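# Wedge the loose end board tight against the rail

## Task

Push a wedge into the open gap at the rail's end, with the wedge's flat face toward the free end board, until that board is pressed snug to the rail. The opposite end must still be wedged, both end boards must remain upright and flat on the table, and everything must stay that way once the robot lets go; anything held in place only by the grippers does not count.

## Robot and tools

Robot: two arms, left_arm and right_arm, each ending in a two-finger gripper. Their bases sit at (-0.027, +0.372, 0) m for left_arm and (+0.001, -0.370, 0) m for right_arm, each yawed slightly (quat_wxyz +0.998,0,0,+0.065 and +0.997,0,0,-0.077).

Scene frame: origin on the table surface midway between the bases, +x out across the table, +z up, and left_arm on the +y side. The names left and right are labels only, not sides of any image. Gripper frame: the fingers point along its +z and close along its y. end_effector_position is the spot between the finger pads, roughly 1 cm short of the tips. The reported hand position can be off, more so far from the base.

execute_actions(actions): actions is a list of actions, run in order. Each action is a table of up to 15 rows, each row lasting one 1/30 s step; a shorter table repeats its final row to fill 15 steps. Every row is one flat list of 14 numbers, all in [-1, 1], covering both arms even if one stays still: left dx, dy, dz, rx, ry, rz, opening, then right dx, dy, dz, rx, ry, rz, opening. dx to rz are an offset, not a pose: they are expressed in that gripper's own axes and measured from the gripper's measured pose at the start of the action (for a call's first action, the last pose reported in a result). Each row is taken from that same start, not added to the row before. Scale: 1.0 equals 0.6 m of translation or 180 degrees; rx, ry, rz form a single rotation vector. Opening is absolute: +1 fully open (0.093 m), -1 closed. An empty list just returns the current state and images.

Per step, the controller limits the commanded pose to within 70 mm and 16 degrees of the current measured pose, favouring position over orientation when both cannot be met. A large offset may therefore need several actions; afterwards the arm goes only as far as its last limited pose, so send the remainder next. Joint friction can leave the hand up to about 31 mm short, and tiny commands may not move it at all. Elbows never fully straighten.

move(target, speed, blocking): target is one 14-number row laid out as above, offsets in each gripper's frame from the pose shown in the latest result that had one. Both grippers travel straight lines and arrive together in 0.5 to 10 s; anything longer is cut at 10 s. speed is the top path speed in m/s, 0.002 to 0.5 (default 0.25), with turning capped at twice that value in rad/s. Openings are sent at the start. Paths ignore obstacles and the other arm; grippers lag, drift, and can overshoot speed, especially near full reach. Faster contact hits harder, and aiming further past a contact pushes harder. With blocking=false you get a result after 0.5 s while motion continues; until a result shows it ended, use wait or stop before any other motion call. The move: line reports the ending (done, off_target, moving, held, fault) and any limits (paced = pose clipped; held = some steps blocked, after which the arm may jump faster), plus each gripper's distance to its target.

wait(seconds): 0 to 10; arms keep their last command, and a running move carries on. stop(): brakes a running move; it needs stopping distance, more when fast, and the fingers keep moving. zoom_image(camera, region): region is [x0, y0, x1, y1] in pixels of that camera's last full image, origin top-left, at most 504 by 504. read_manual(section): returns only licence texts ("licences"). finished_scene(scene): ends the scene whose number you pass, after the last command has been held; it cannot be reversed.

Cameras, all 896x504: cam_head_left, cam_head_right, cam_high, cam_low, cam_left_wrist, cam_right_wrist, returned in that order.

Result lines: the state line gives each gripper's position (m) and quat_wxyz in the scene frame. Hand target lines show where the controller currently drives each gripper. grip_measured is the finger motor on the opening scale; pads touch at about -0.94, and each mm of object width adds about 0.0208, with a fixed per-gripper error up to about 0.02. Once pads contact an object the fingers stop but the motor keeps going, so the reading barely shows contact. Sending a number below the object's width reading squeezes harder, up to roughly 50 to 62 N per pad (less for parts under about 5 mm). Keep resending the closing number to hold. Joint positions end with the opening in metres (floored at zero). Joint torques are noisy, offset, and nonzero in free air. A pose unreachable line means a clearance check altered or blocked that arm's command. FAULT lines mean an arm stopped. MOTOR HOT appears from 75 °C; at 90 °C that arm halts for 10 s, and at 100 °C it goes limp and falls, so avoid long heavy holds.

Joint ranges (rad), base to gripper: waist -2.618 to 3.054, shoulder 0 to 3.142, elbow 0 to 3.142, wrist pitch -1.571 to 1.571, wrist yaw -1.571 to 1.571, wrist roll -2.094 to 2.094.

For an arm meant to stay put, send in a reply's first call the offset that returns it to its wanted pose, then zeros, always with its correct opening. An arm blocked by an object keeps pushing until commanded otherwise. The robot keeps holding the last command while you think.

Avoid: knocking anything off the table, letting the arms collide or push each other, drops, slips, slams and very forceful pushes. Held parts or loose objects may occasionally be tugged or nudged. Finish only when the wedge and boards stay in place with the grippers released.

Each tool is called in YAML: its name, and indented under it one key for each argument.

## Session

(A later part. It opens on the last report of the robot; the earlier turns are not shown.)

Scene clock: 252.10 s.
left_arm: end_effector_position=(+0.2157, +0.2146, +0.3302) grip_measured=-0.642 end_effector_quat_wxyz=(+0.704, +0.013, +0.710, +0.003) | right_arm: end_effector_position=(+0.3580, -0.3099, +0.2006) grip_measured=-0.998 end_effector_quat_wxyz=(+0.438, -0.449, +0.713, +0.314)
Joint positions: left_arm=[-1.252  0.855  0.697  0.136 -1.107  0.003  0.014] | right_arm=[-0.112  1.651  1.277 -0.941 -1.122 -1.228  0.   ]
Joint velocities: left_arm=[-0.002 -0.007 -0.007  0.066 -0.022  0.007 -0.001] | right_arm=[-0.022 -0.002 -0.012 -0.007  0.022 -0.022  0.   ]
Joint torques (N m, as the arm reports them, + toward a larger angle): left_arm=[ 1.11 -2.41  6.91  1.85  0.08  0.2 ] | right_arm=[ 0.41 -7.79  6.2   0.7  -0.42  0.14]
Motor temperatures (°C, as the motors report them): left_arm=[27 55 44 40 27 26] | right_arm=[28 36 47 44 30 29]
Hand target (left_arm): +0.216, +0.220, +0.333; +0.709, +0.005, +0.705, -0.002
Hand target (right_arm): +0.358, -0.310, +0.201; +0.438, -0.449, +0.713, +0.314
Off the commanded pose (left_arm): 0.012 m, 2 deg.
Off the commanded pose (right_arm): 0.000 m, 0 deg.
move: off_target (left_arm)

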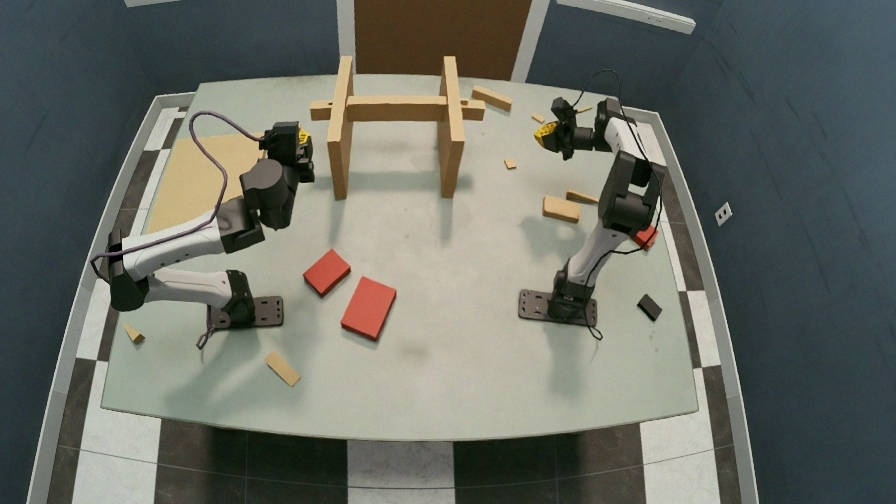

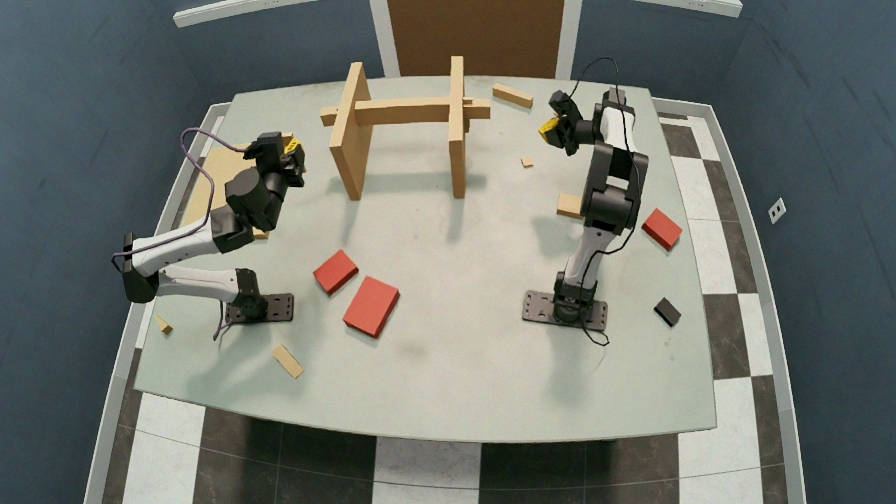

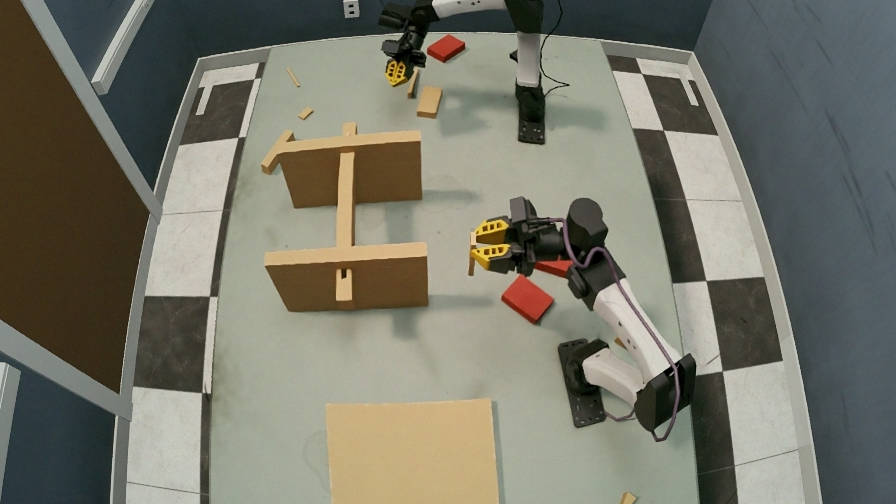

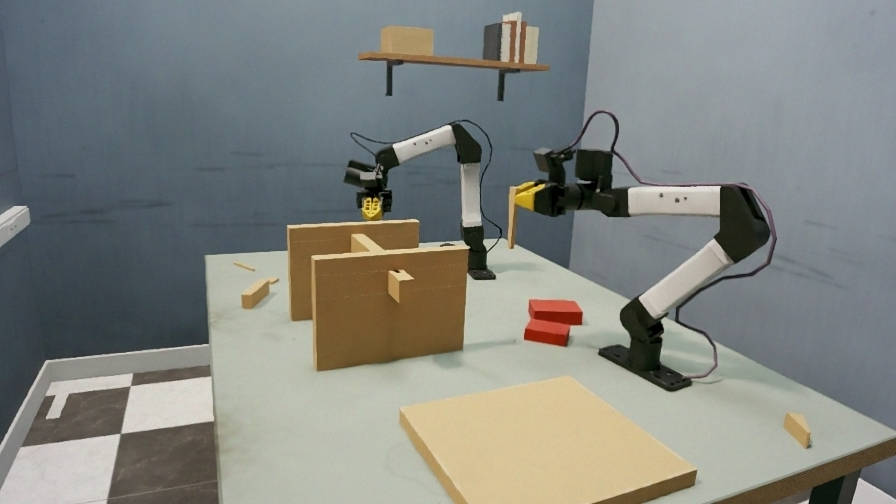

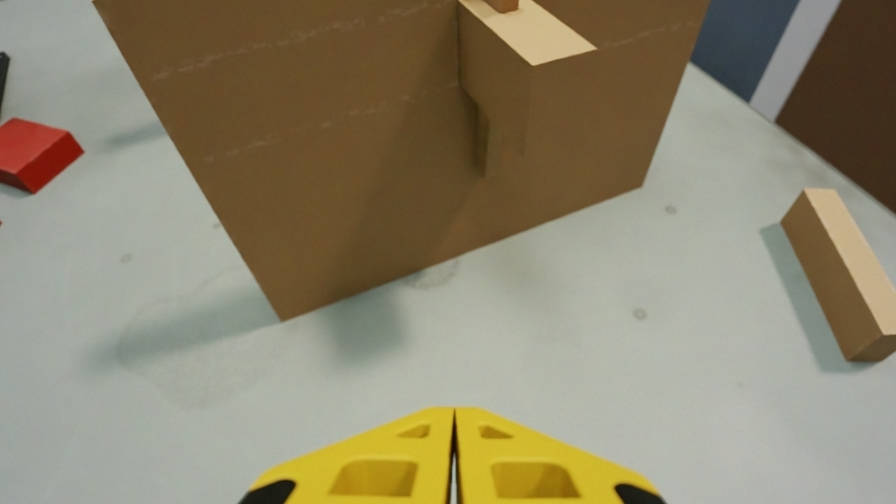

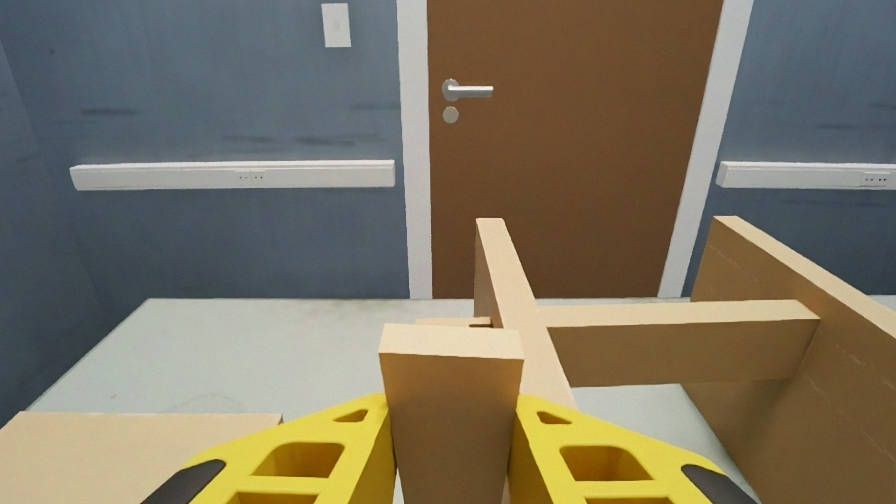

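move:
  target: [-0.0122, -0.0272, 0.3838, -0.0045, -0.0025, -0.024, -0.66, 0, 0, 0, 0, 0, 0, -1.0]
  speed: 0.2

zoom_image:
  camera: "cam_high"
  region: [270, 200, 430, 320]

zoom_image:
  camera: "cam_low"
  region: [320, 170, 480, 310]

Scene clock: 267.53 s.
left_arm: end_effector_position=(+0.4407, +0.1978, +0.3231) grip_measured=-0.642 end_effector_quat_wxyz=(+0.690, -0.012, +0.724, -0.012) | right_arm: end_effector_position=(+0.3580, -0.3099, +0.2006) grip_measured=-0.998 end_effector_quat_wxyz=(+0.438, -0.449, +0.713, +0.314)
Joint positions: left_arm=[-0.657  1.587  1.179  0.353 -0.523 -0.062  0.014] | right_arm=[-0.112  1.651  1.277 -0.941 -1.122 -1.228  0.   ]
Joint velocities: left_arm=[-0.007 -0.007 -0.002 -0.081 -0.051 -0.007 -0.   ] | right_arm=[ 0.007 -0.002  0.007  0.007 -0.066  0.007  0.   ]
Joint torques (N m, as the arm reports them, + toward a larger angle): left_arm=[ 0.87 -7.   10.18  2.24  0.08 -0.07] | right_arm=[ 0.42 -7.8   6.2   0.7  -0.43  0.14]
Motor temperatures (°C, as the motors report them): left_arm=[27 49 45 42 27 26] | right_arm=[28 36 47 43 30 29]
Hand target (left_arm): +0.445, +0.199, +0.336; +0.702, -0.022, +0.711, -0.022
Hand target (right_arm): +0.358, -0.310, +0.201; +0.438, -0.449, +0.713, +0.314
Off the commanded pose (left_arm): 0.013 m, 3 deg.
Off the commanded pose (right_arm): 0.000 m, 0 deg.
move: off_target (left_arm)

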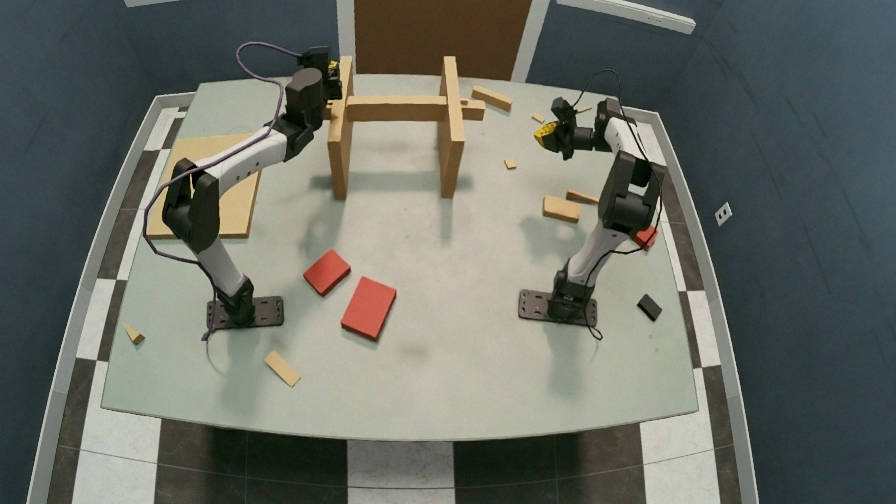

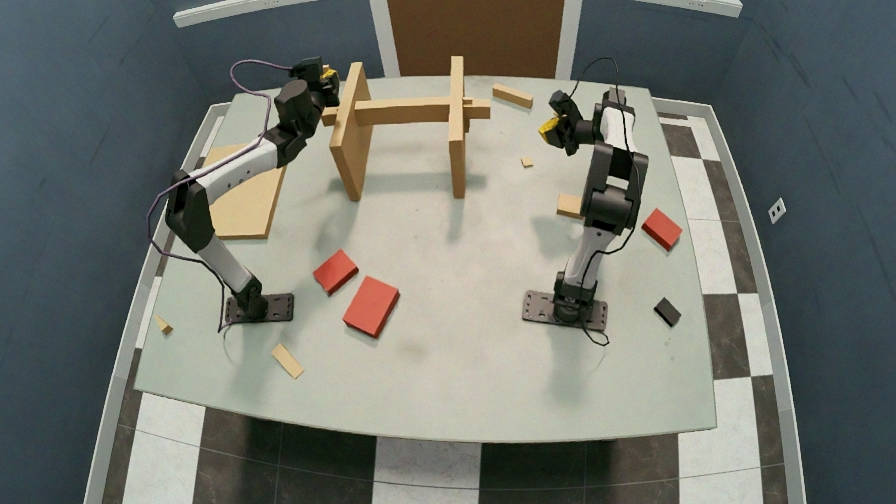

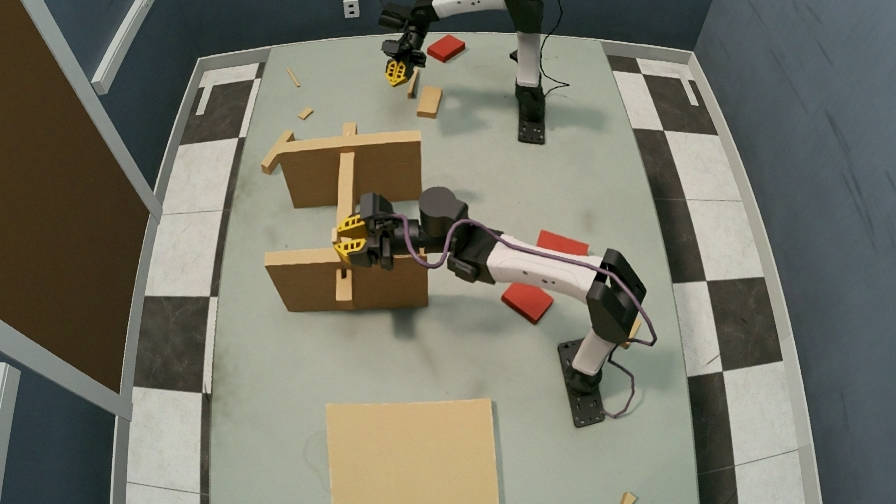

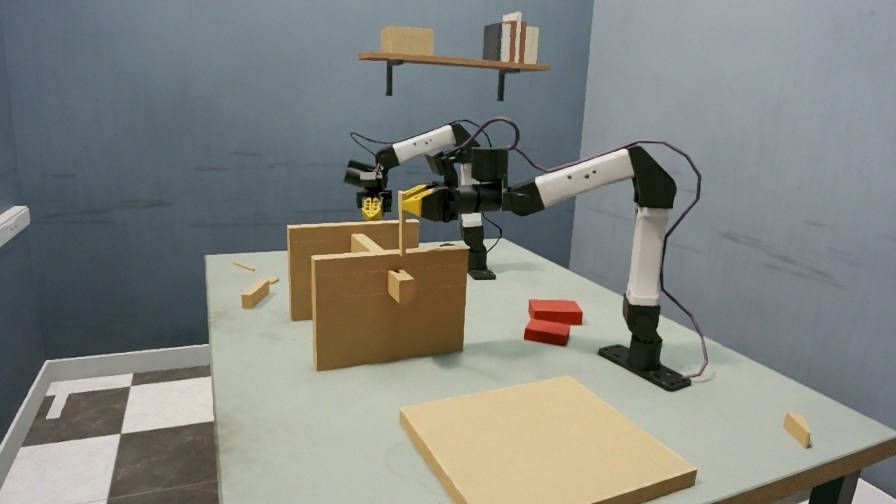

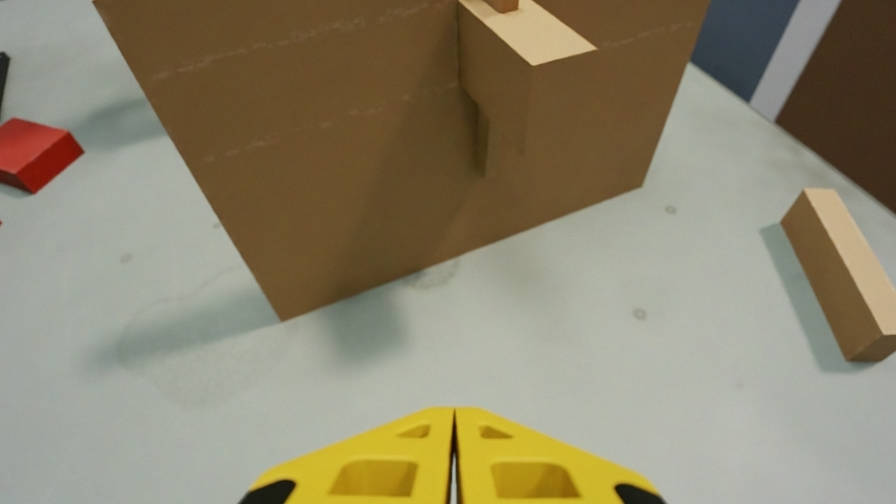

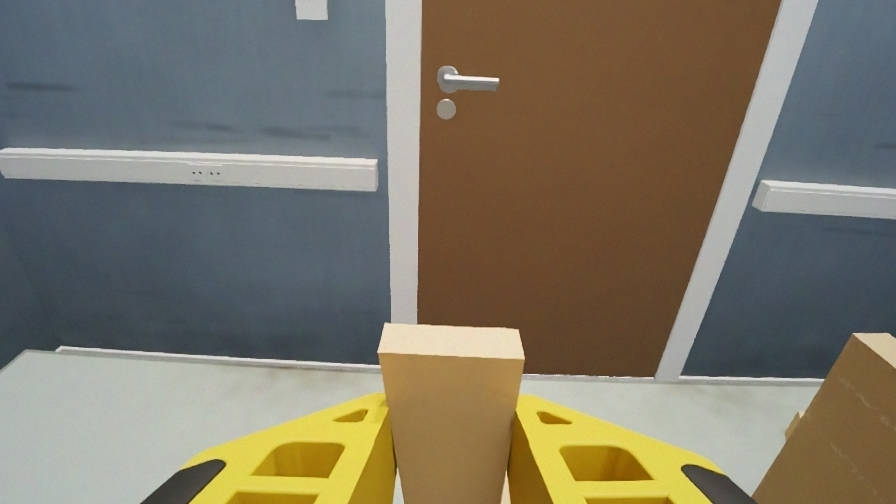

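Region (270, 200, 430, 320) of cam_high's 896x504 image, scaled by 3.150, with more detail than that image has; it fills the top 378 rows of this view, and the rest is white.

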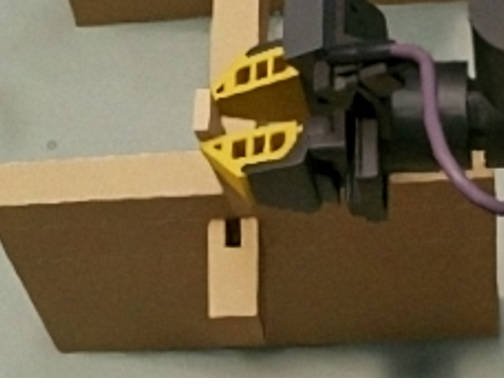

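Region (320, 170, 480, 310) of cam_low's 896x504 image, scaled by 3.150, with more detail than that image has; it fills the top 441 rows of this view, and the rest is white.

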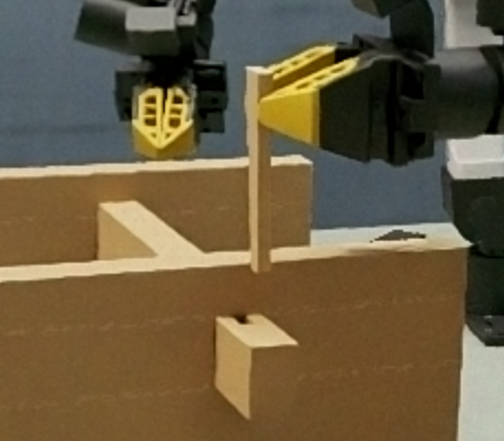

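move:
  target: [0.022, 0.0, 0.018, 0, -0.0153, -0.006, -0.66, 0, 0, 0, 0, 0, 0, -1.0]
  speed: 0.04

zoom_image:
  camera: "cam_high"
  region: [290, 210, 410, 300]

zoom_image:
  camera: "cam_low"
  region: [340, 180, 460, 300]

Scene clock: 277.63 s.
left_arm: end_effector_position=(+0.4481, +0.1952, +0.3113) grip_measured=-0.642 end_effector_quat_wxyz=(+0.701, -0.017, +0.713, -0.016) | right_arm: end_effector_position=(+0.3580, -0.3099, +0.2006) grip_measured=-0.998 end_effector_quat_wxyz=(+0.438, -0.449, +0.713, +0.314)
Joint positions: left_arm=[-0.654  1.631  1.144  0.469 -0.523 -0.056  0.014] | right_arm=[-0.112  1.651  1.277 -0.941 -1.122 -1.228  0.   ]
Joint velocities: left_arm=[ 0.012  0.002 -0.012  0.037 -0.007  0.051 -0.001] | right_arm=[ 0.012 -0.002  0.002  0.037  0.022  0.022  0.   ]
Joint torques (N m, as the arm reports them, + toward a larger angle): left_arm=[ 0.75 -7.08  7.32  2.34  0.1   0.15] | right_arm=[ 0.4  -7.79  6.22  0.7  -0.42  0.14]
Motor temperatures (°C, as the motors report them): left_arm=[27 48 47 44 27 26] | right_arm=[28 36 47 43 30 29]
Hand target (left_arm): +0.451, +0.197, +0.310; +0.707, -0.019, +0.707, -0.018
Hand target (right_arm): +0.358, -0.310, +0.201; +0.438, -0.449, +0.713, +0.314
Off the commanded pose (left_arm): 0.004 m, 1 deg.
Off the commanded pose (right_arm): 0.000 m, 0 deg.
move: done

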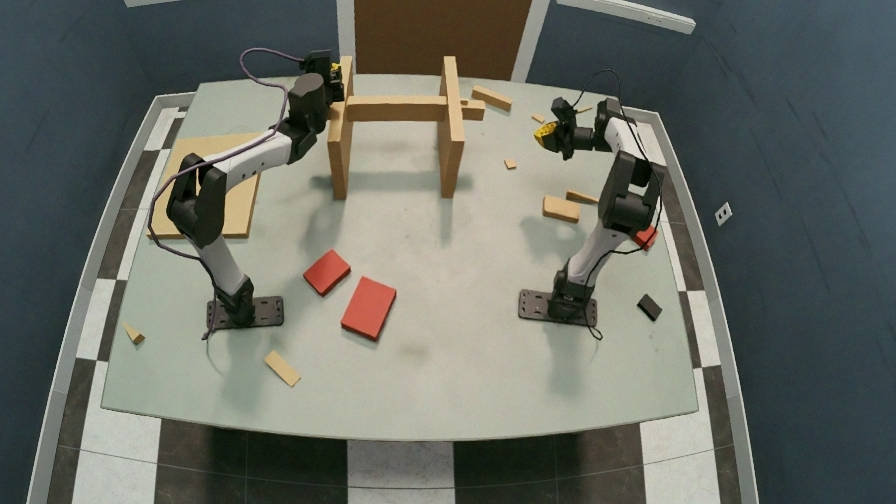

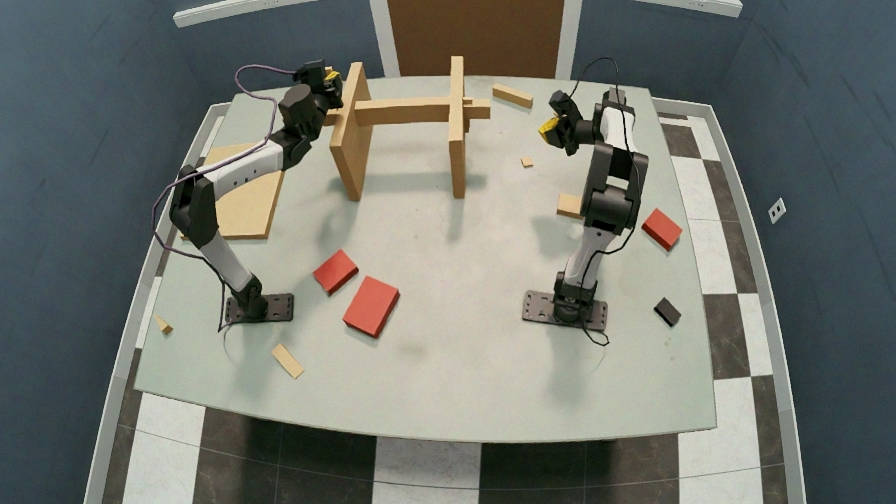

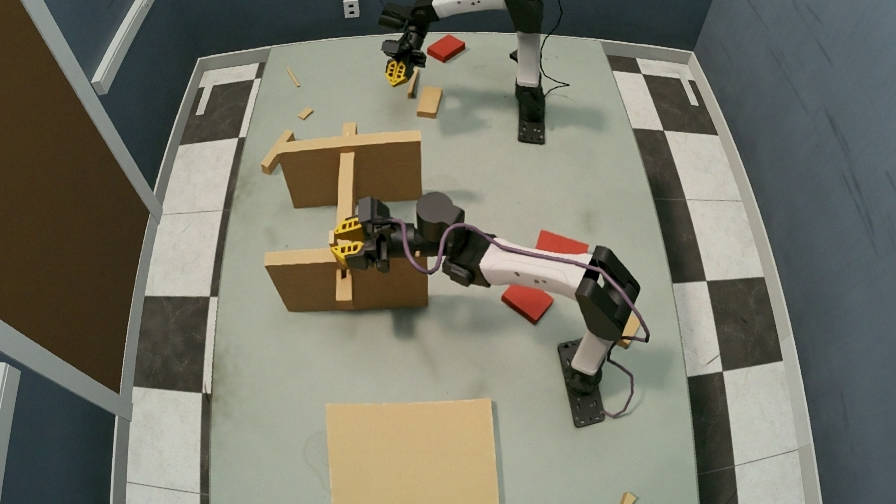

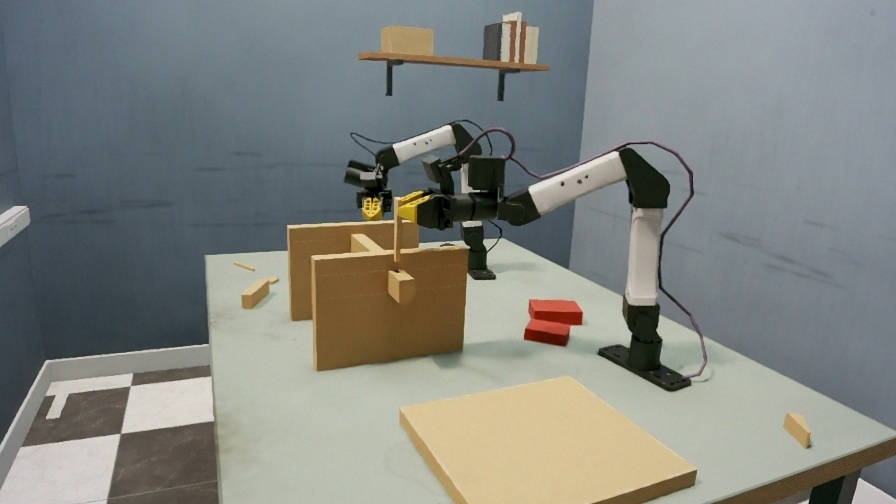

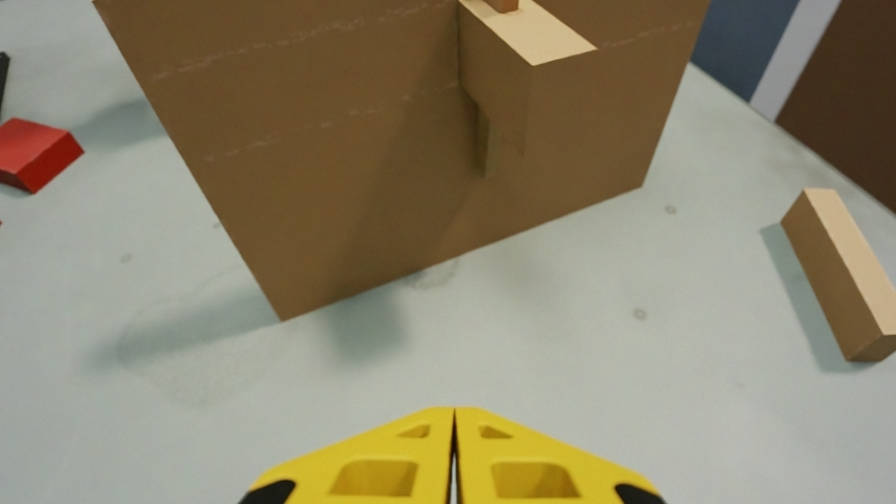

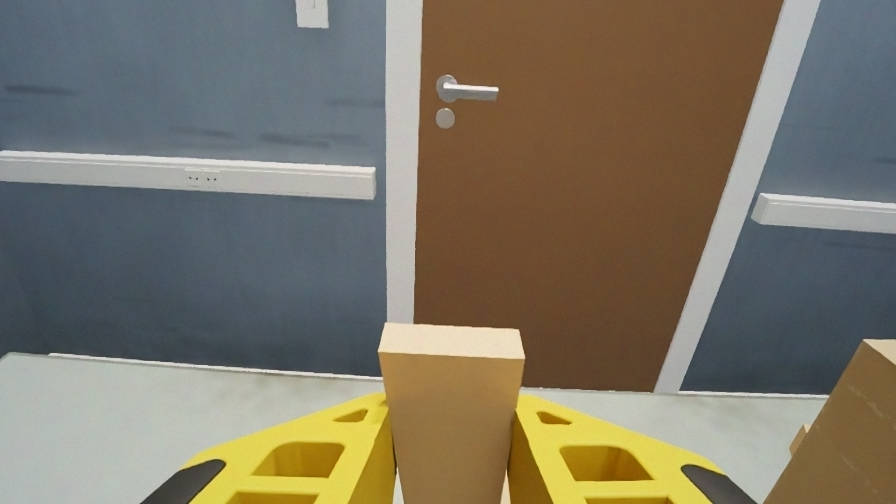

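Region (290, 210, 410, 300) of cam_high's 896x504 image, scaled by 4.200, with more detail than that image has; it fills the top 378 rows of this view, and the rest is white.

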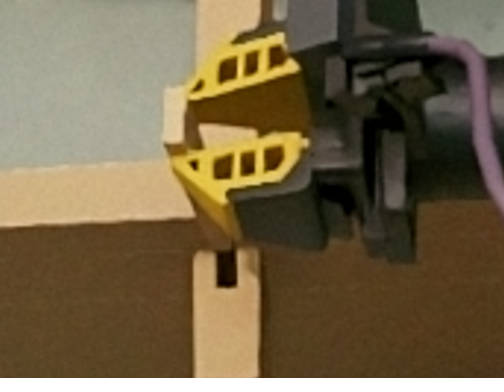

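Region (340, 180, 460, 300) of cam_low's 896x504 image, scaled by 4.200, with more detail than that image has.

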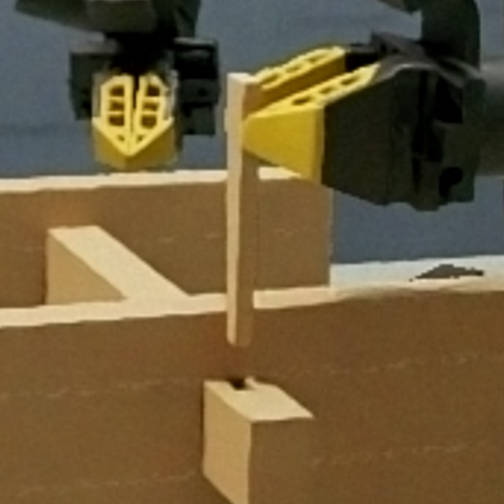

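move:
  target: [0.024, 0.0, 0.0, 0, -0.005, 0.0127, -0.66, 0, 0, 0, 0, 0, 0, -1.0]
  speed: 0.03

zoom_image:
  camera: "cam_high"
  region: [300, 220, 400, 295]

zoom_image:
  camera: "cam_low"
  region: [350, 200, 450, 300]

Scene clock: 293.47 s.
left_arm: end_effector_position=(+0.4476, +0.1958, +0.3021) grip_measured=-0.642 end_effector_quat_wxyz=(+0.706, -0.005, +0.709, -0.004) | right_arm: end_effector_position=(+0.3580, -0.3099, +0.2006) grip_measured=-0.998 end_effector_quat_wxyz=(+0.438, -0.449, +0.713, +0.314)
Joint positions: left_arm=[-0.653  1.642  1.105  0.532 -0.524 -0.016  0.014] | right_arm=[-0.112  1.651  1.277 -0.941 -1.122 -1.228  0.   ]
Joint velocities: left_arm=[-0.007  0.007 -0.007 -0.007 -0.007 -0.022 -0.   ] | right_arm=[ 0.007  0.022  0.002 -0.037 -0.007 -0.066  0.   ]
Joint torques (N m, as the arm reports them, + toward a larger angle): left_arm=[ 0.03 -7.09  6.98  2.21  0.01  0.22] | right_arm=[ 0.41 -7.81  6.21  0.7  -0.43  0.14]
Motor temperatures (°C, as the motors report them): left_arm=[27 47 47 47 27 26] | right_arm=[28 36 47 42 30 29]
Hand target (left_arm): +0.448, +0.194, +0.297; +0.707, -0.003, +0.707, -0.002
Hand target (right_arm): +0.358, -0.310, +0.201; +0.438, -0.449, +0.713, +0.314
Off the commanded pose (left_arm): 0.005 m, 0 deg.
Off the commanded pose (right_arm): 0.000 m, 0 deg.
move: done

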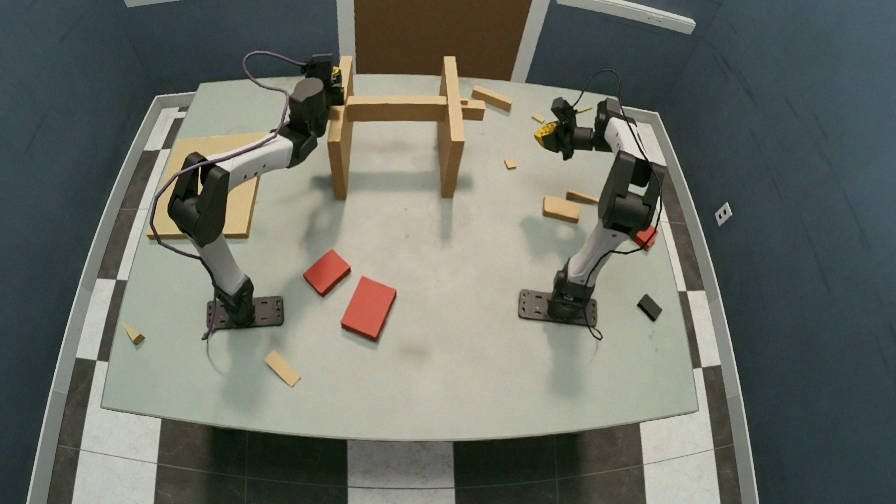

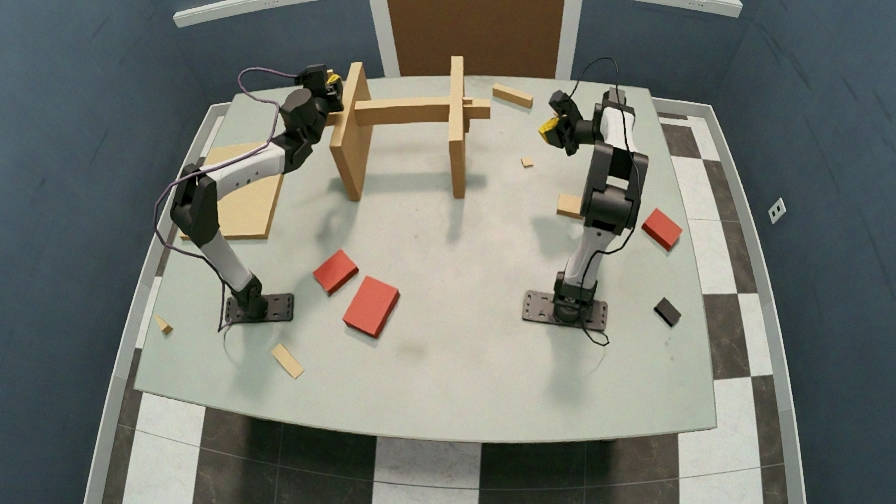

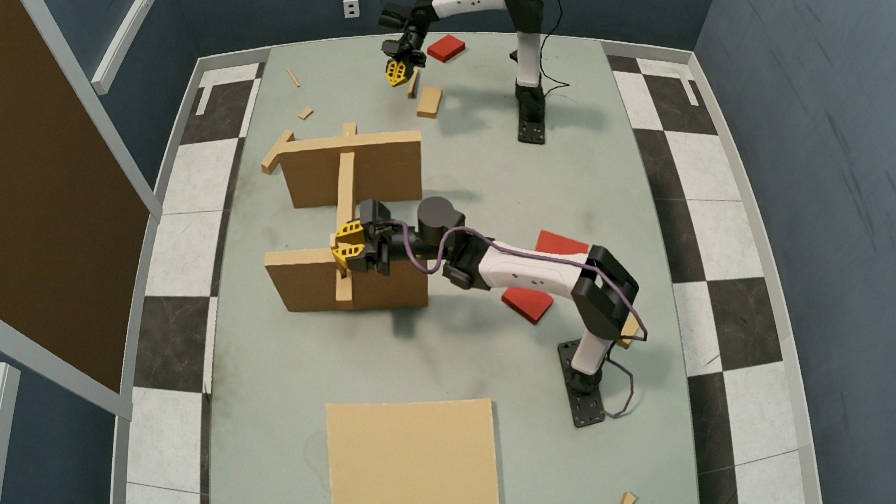

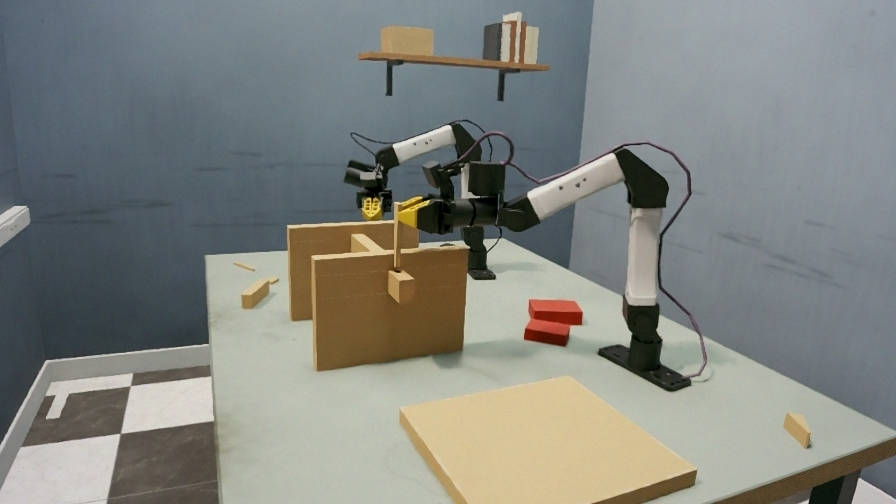

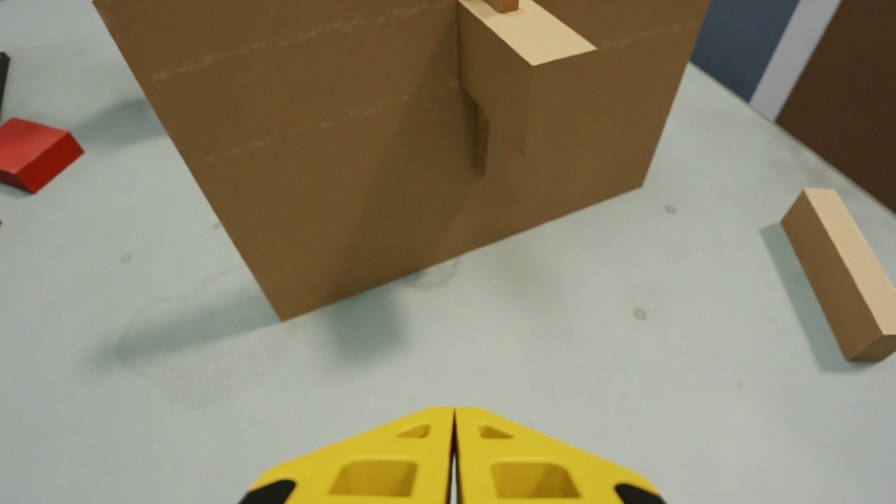

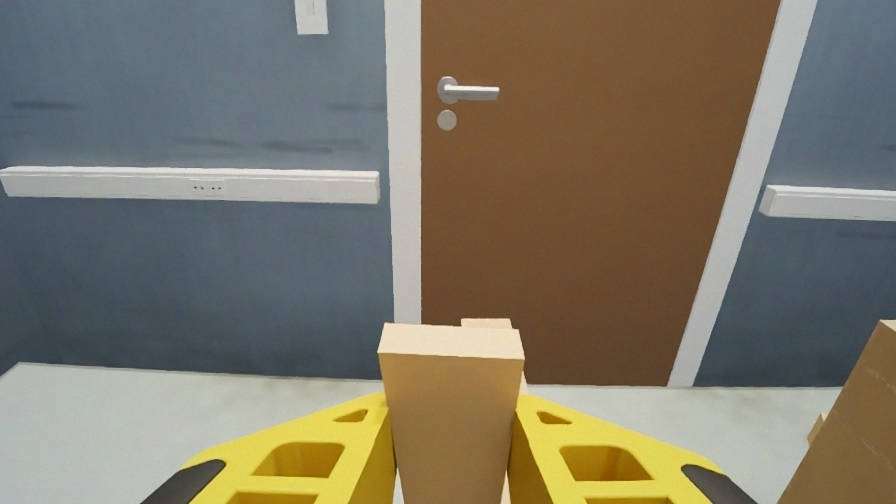

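Region (300, 220, 400, 295) of cam_high's 896x504 image, scaled by 5.040, with more detail than that image has; it fills the top 378 rows of this view, and the rest is white.

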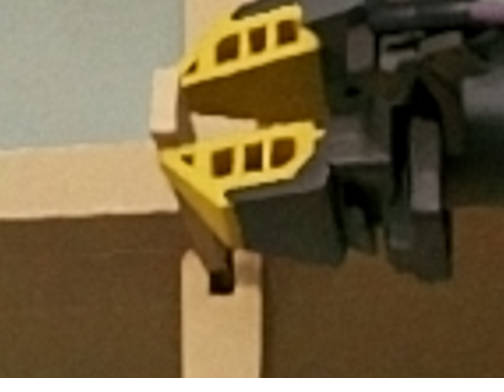

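Region (350, 200, 450, 300) of cam_low's 896x504 image, scaled by 5.040, with more detail than that image has.

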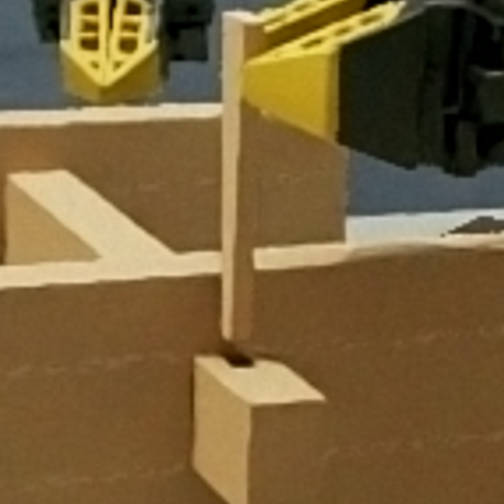

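move:
  target: [0.05, 0.0, 0.0, 0, 0, 0, -0.66, 0, 0, 0, 0, 0, 0, -1.0]
  speed: 0.02

zoom_image:
  camera: "cam_high"
  region: [300, 220, 400, 295]

zoom_image:
  camera: "cam_low"
  region: [350, 200, 450, 300]

Scene clock: 301.97 s.
left_arm: end_effector_position=(+0.4476, +0.1958, +0.2764) grip_measured=-0.642 end_effector_quat_wxyz=(+0.703, -0.004, +0.711, -0.003) | right_arm: end_effector_position=(+0.3580, -0.3099, +0.2006) grip_measured=-0.998 end_effector_quat_wxyz=(+0.438, -0.449, +0.713, +0.314)
Joint positions: left_arm=[-0.653  1.673  1.038  0.623 -0.524 -0.015  0.014] | right_arm=[-0.112  1.651  1.277 -0.941 -1.122 -1.228  0.   ]
Joint velocities: left_arm=[-0.022 -0.022  0.007  0.066 -0.037 -0.066  0.001] | right_arm=[-0.012 -0.017  0.007  0.037 -0.037 -0.051  0.   ]
Joint torques (N m, as the arm reports them, + toward a larger angle): left_arm=[ 0.05 -7.21  7.04  2.19  0.    0.08] | right_arm=[ 0.41 -7.81  6.2   0.7  -0.43  0.14]
Motor temperatures (°C, as the motors report them): left_arm=[27 47 46 47 27 26] | right_arm=[28 36 47 42 30 29]
Hand target (left_arm): +0.448, +0.195, +0.272; +0.705, -0.005, +0.709, -0.004
Hand target (right_arm): +0.358, -0.310, +0.201; +0.438, -0.449, +0.713, +0.314
Off the commanded pose (left_arm): 0.004 m, 0 deg.
Off the commanded pose (right_arm): 0.000 m, 0 deg.
move: done

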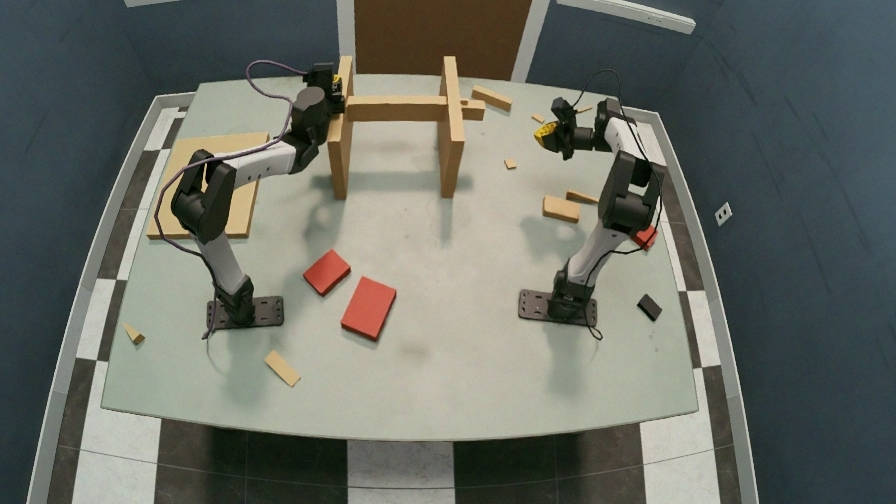

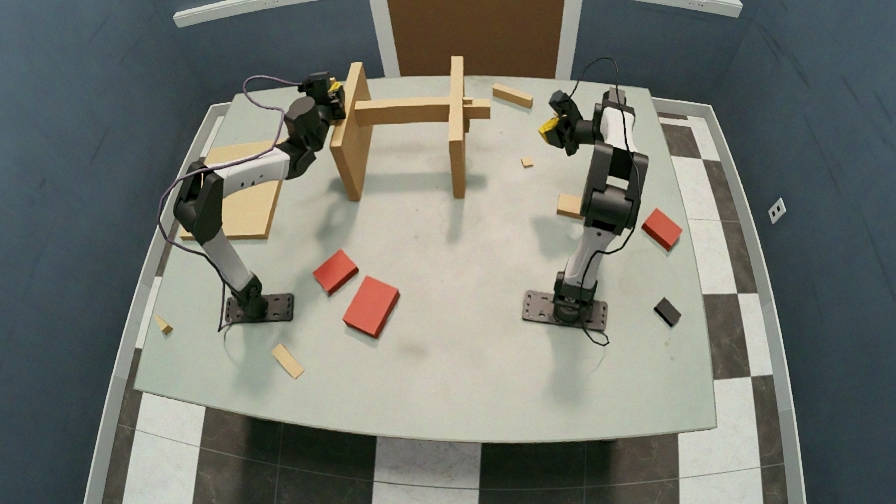

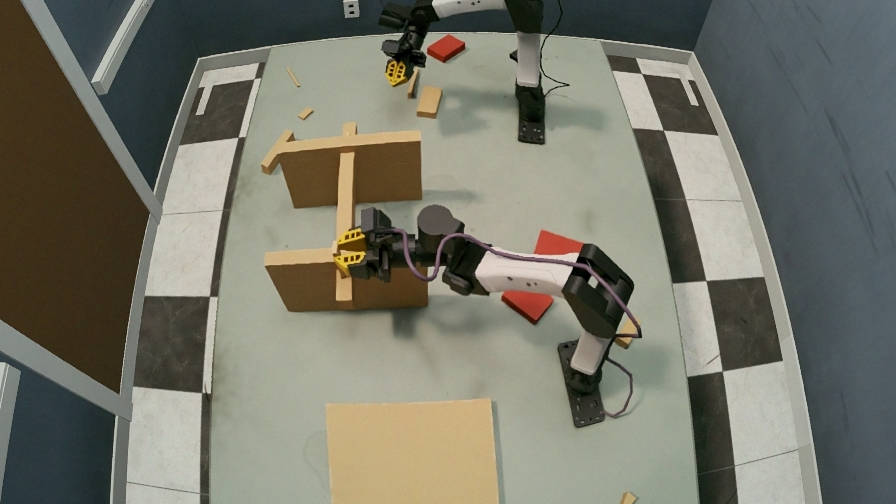

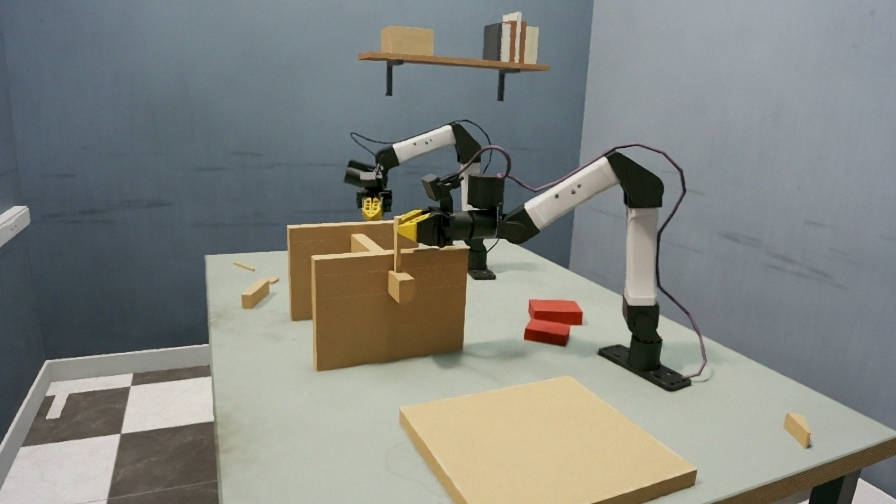

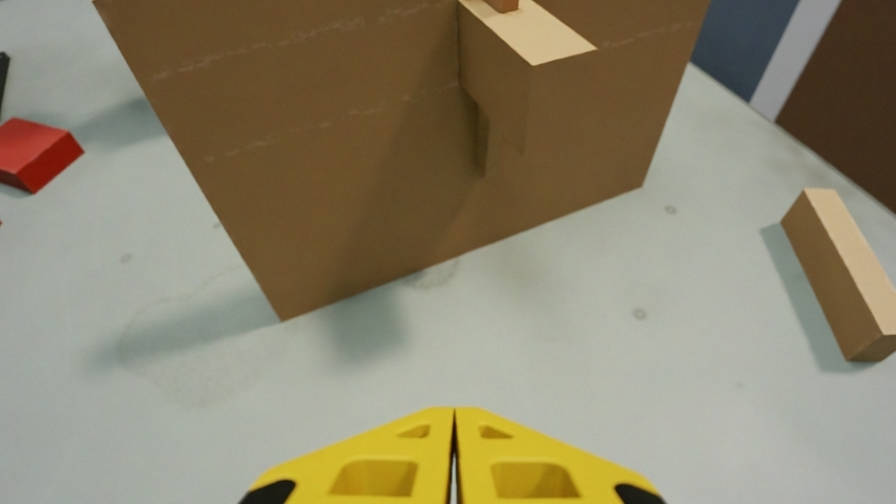

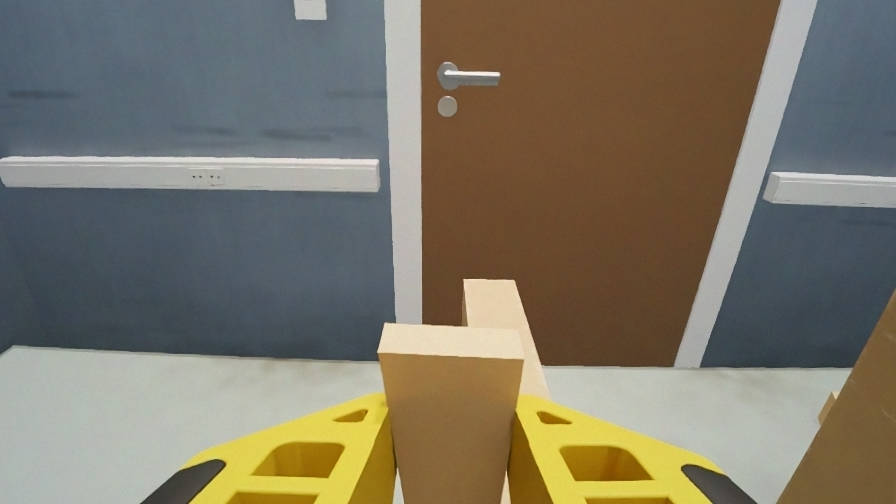

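Region (300, 220, 400, 295) of cam_high's 896x504 image, scaled by 5.040, with more detail than that image has; it fills the top 378 rows of this view, and the rest is white.

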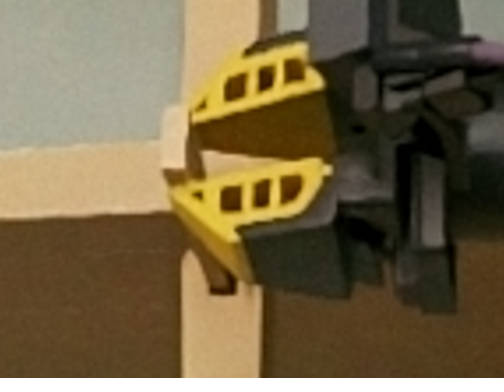

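Region (350, 200, 450, 300) of cam_low's 896x504 image, scaled by 5.040, with more detail than that image has.

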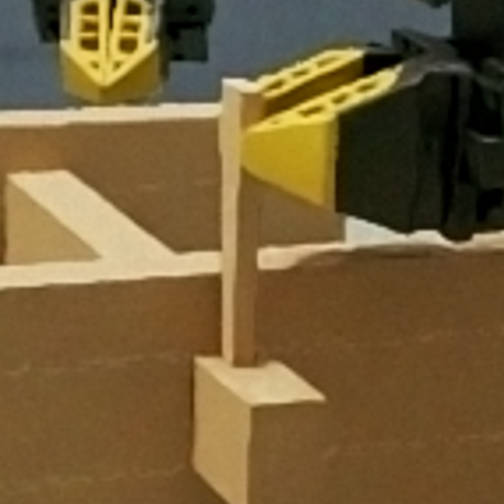

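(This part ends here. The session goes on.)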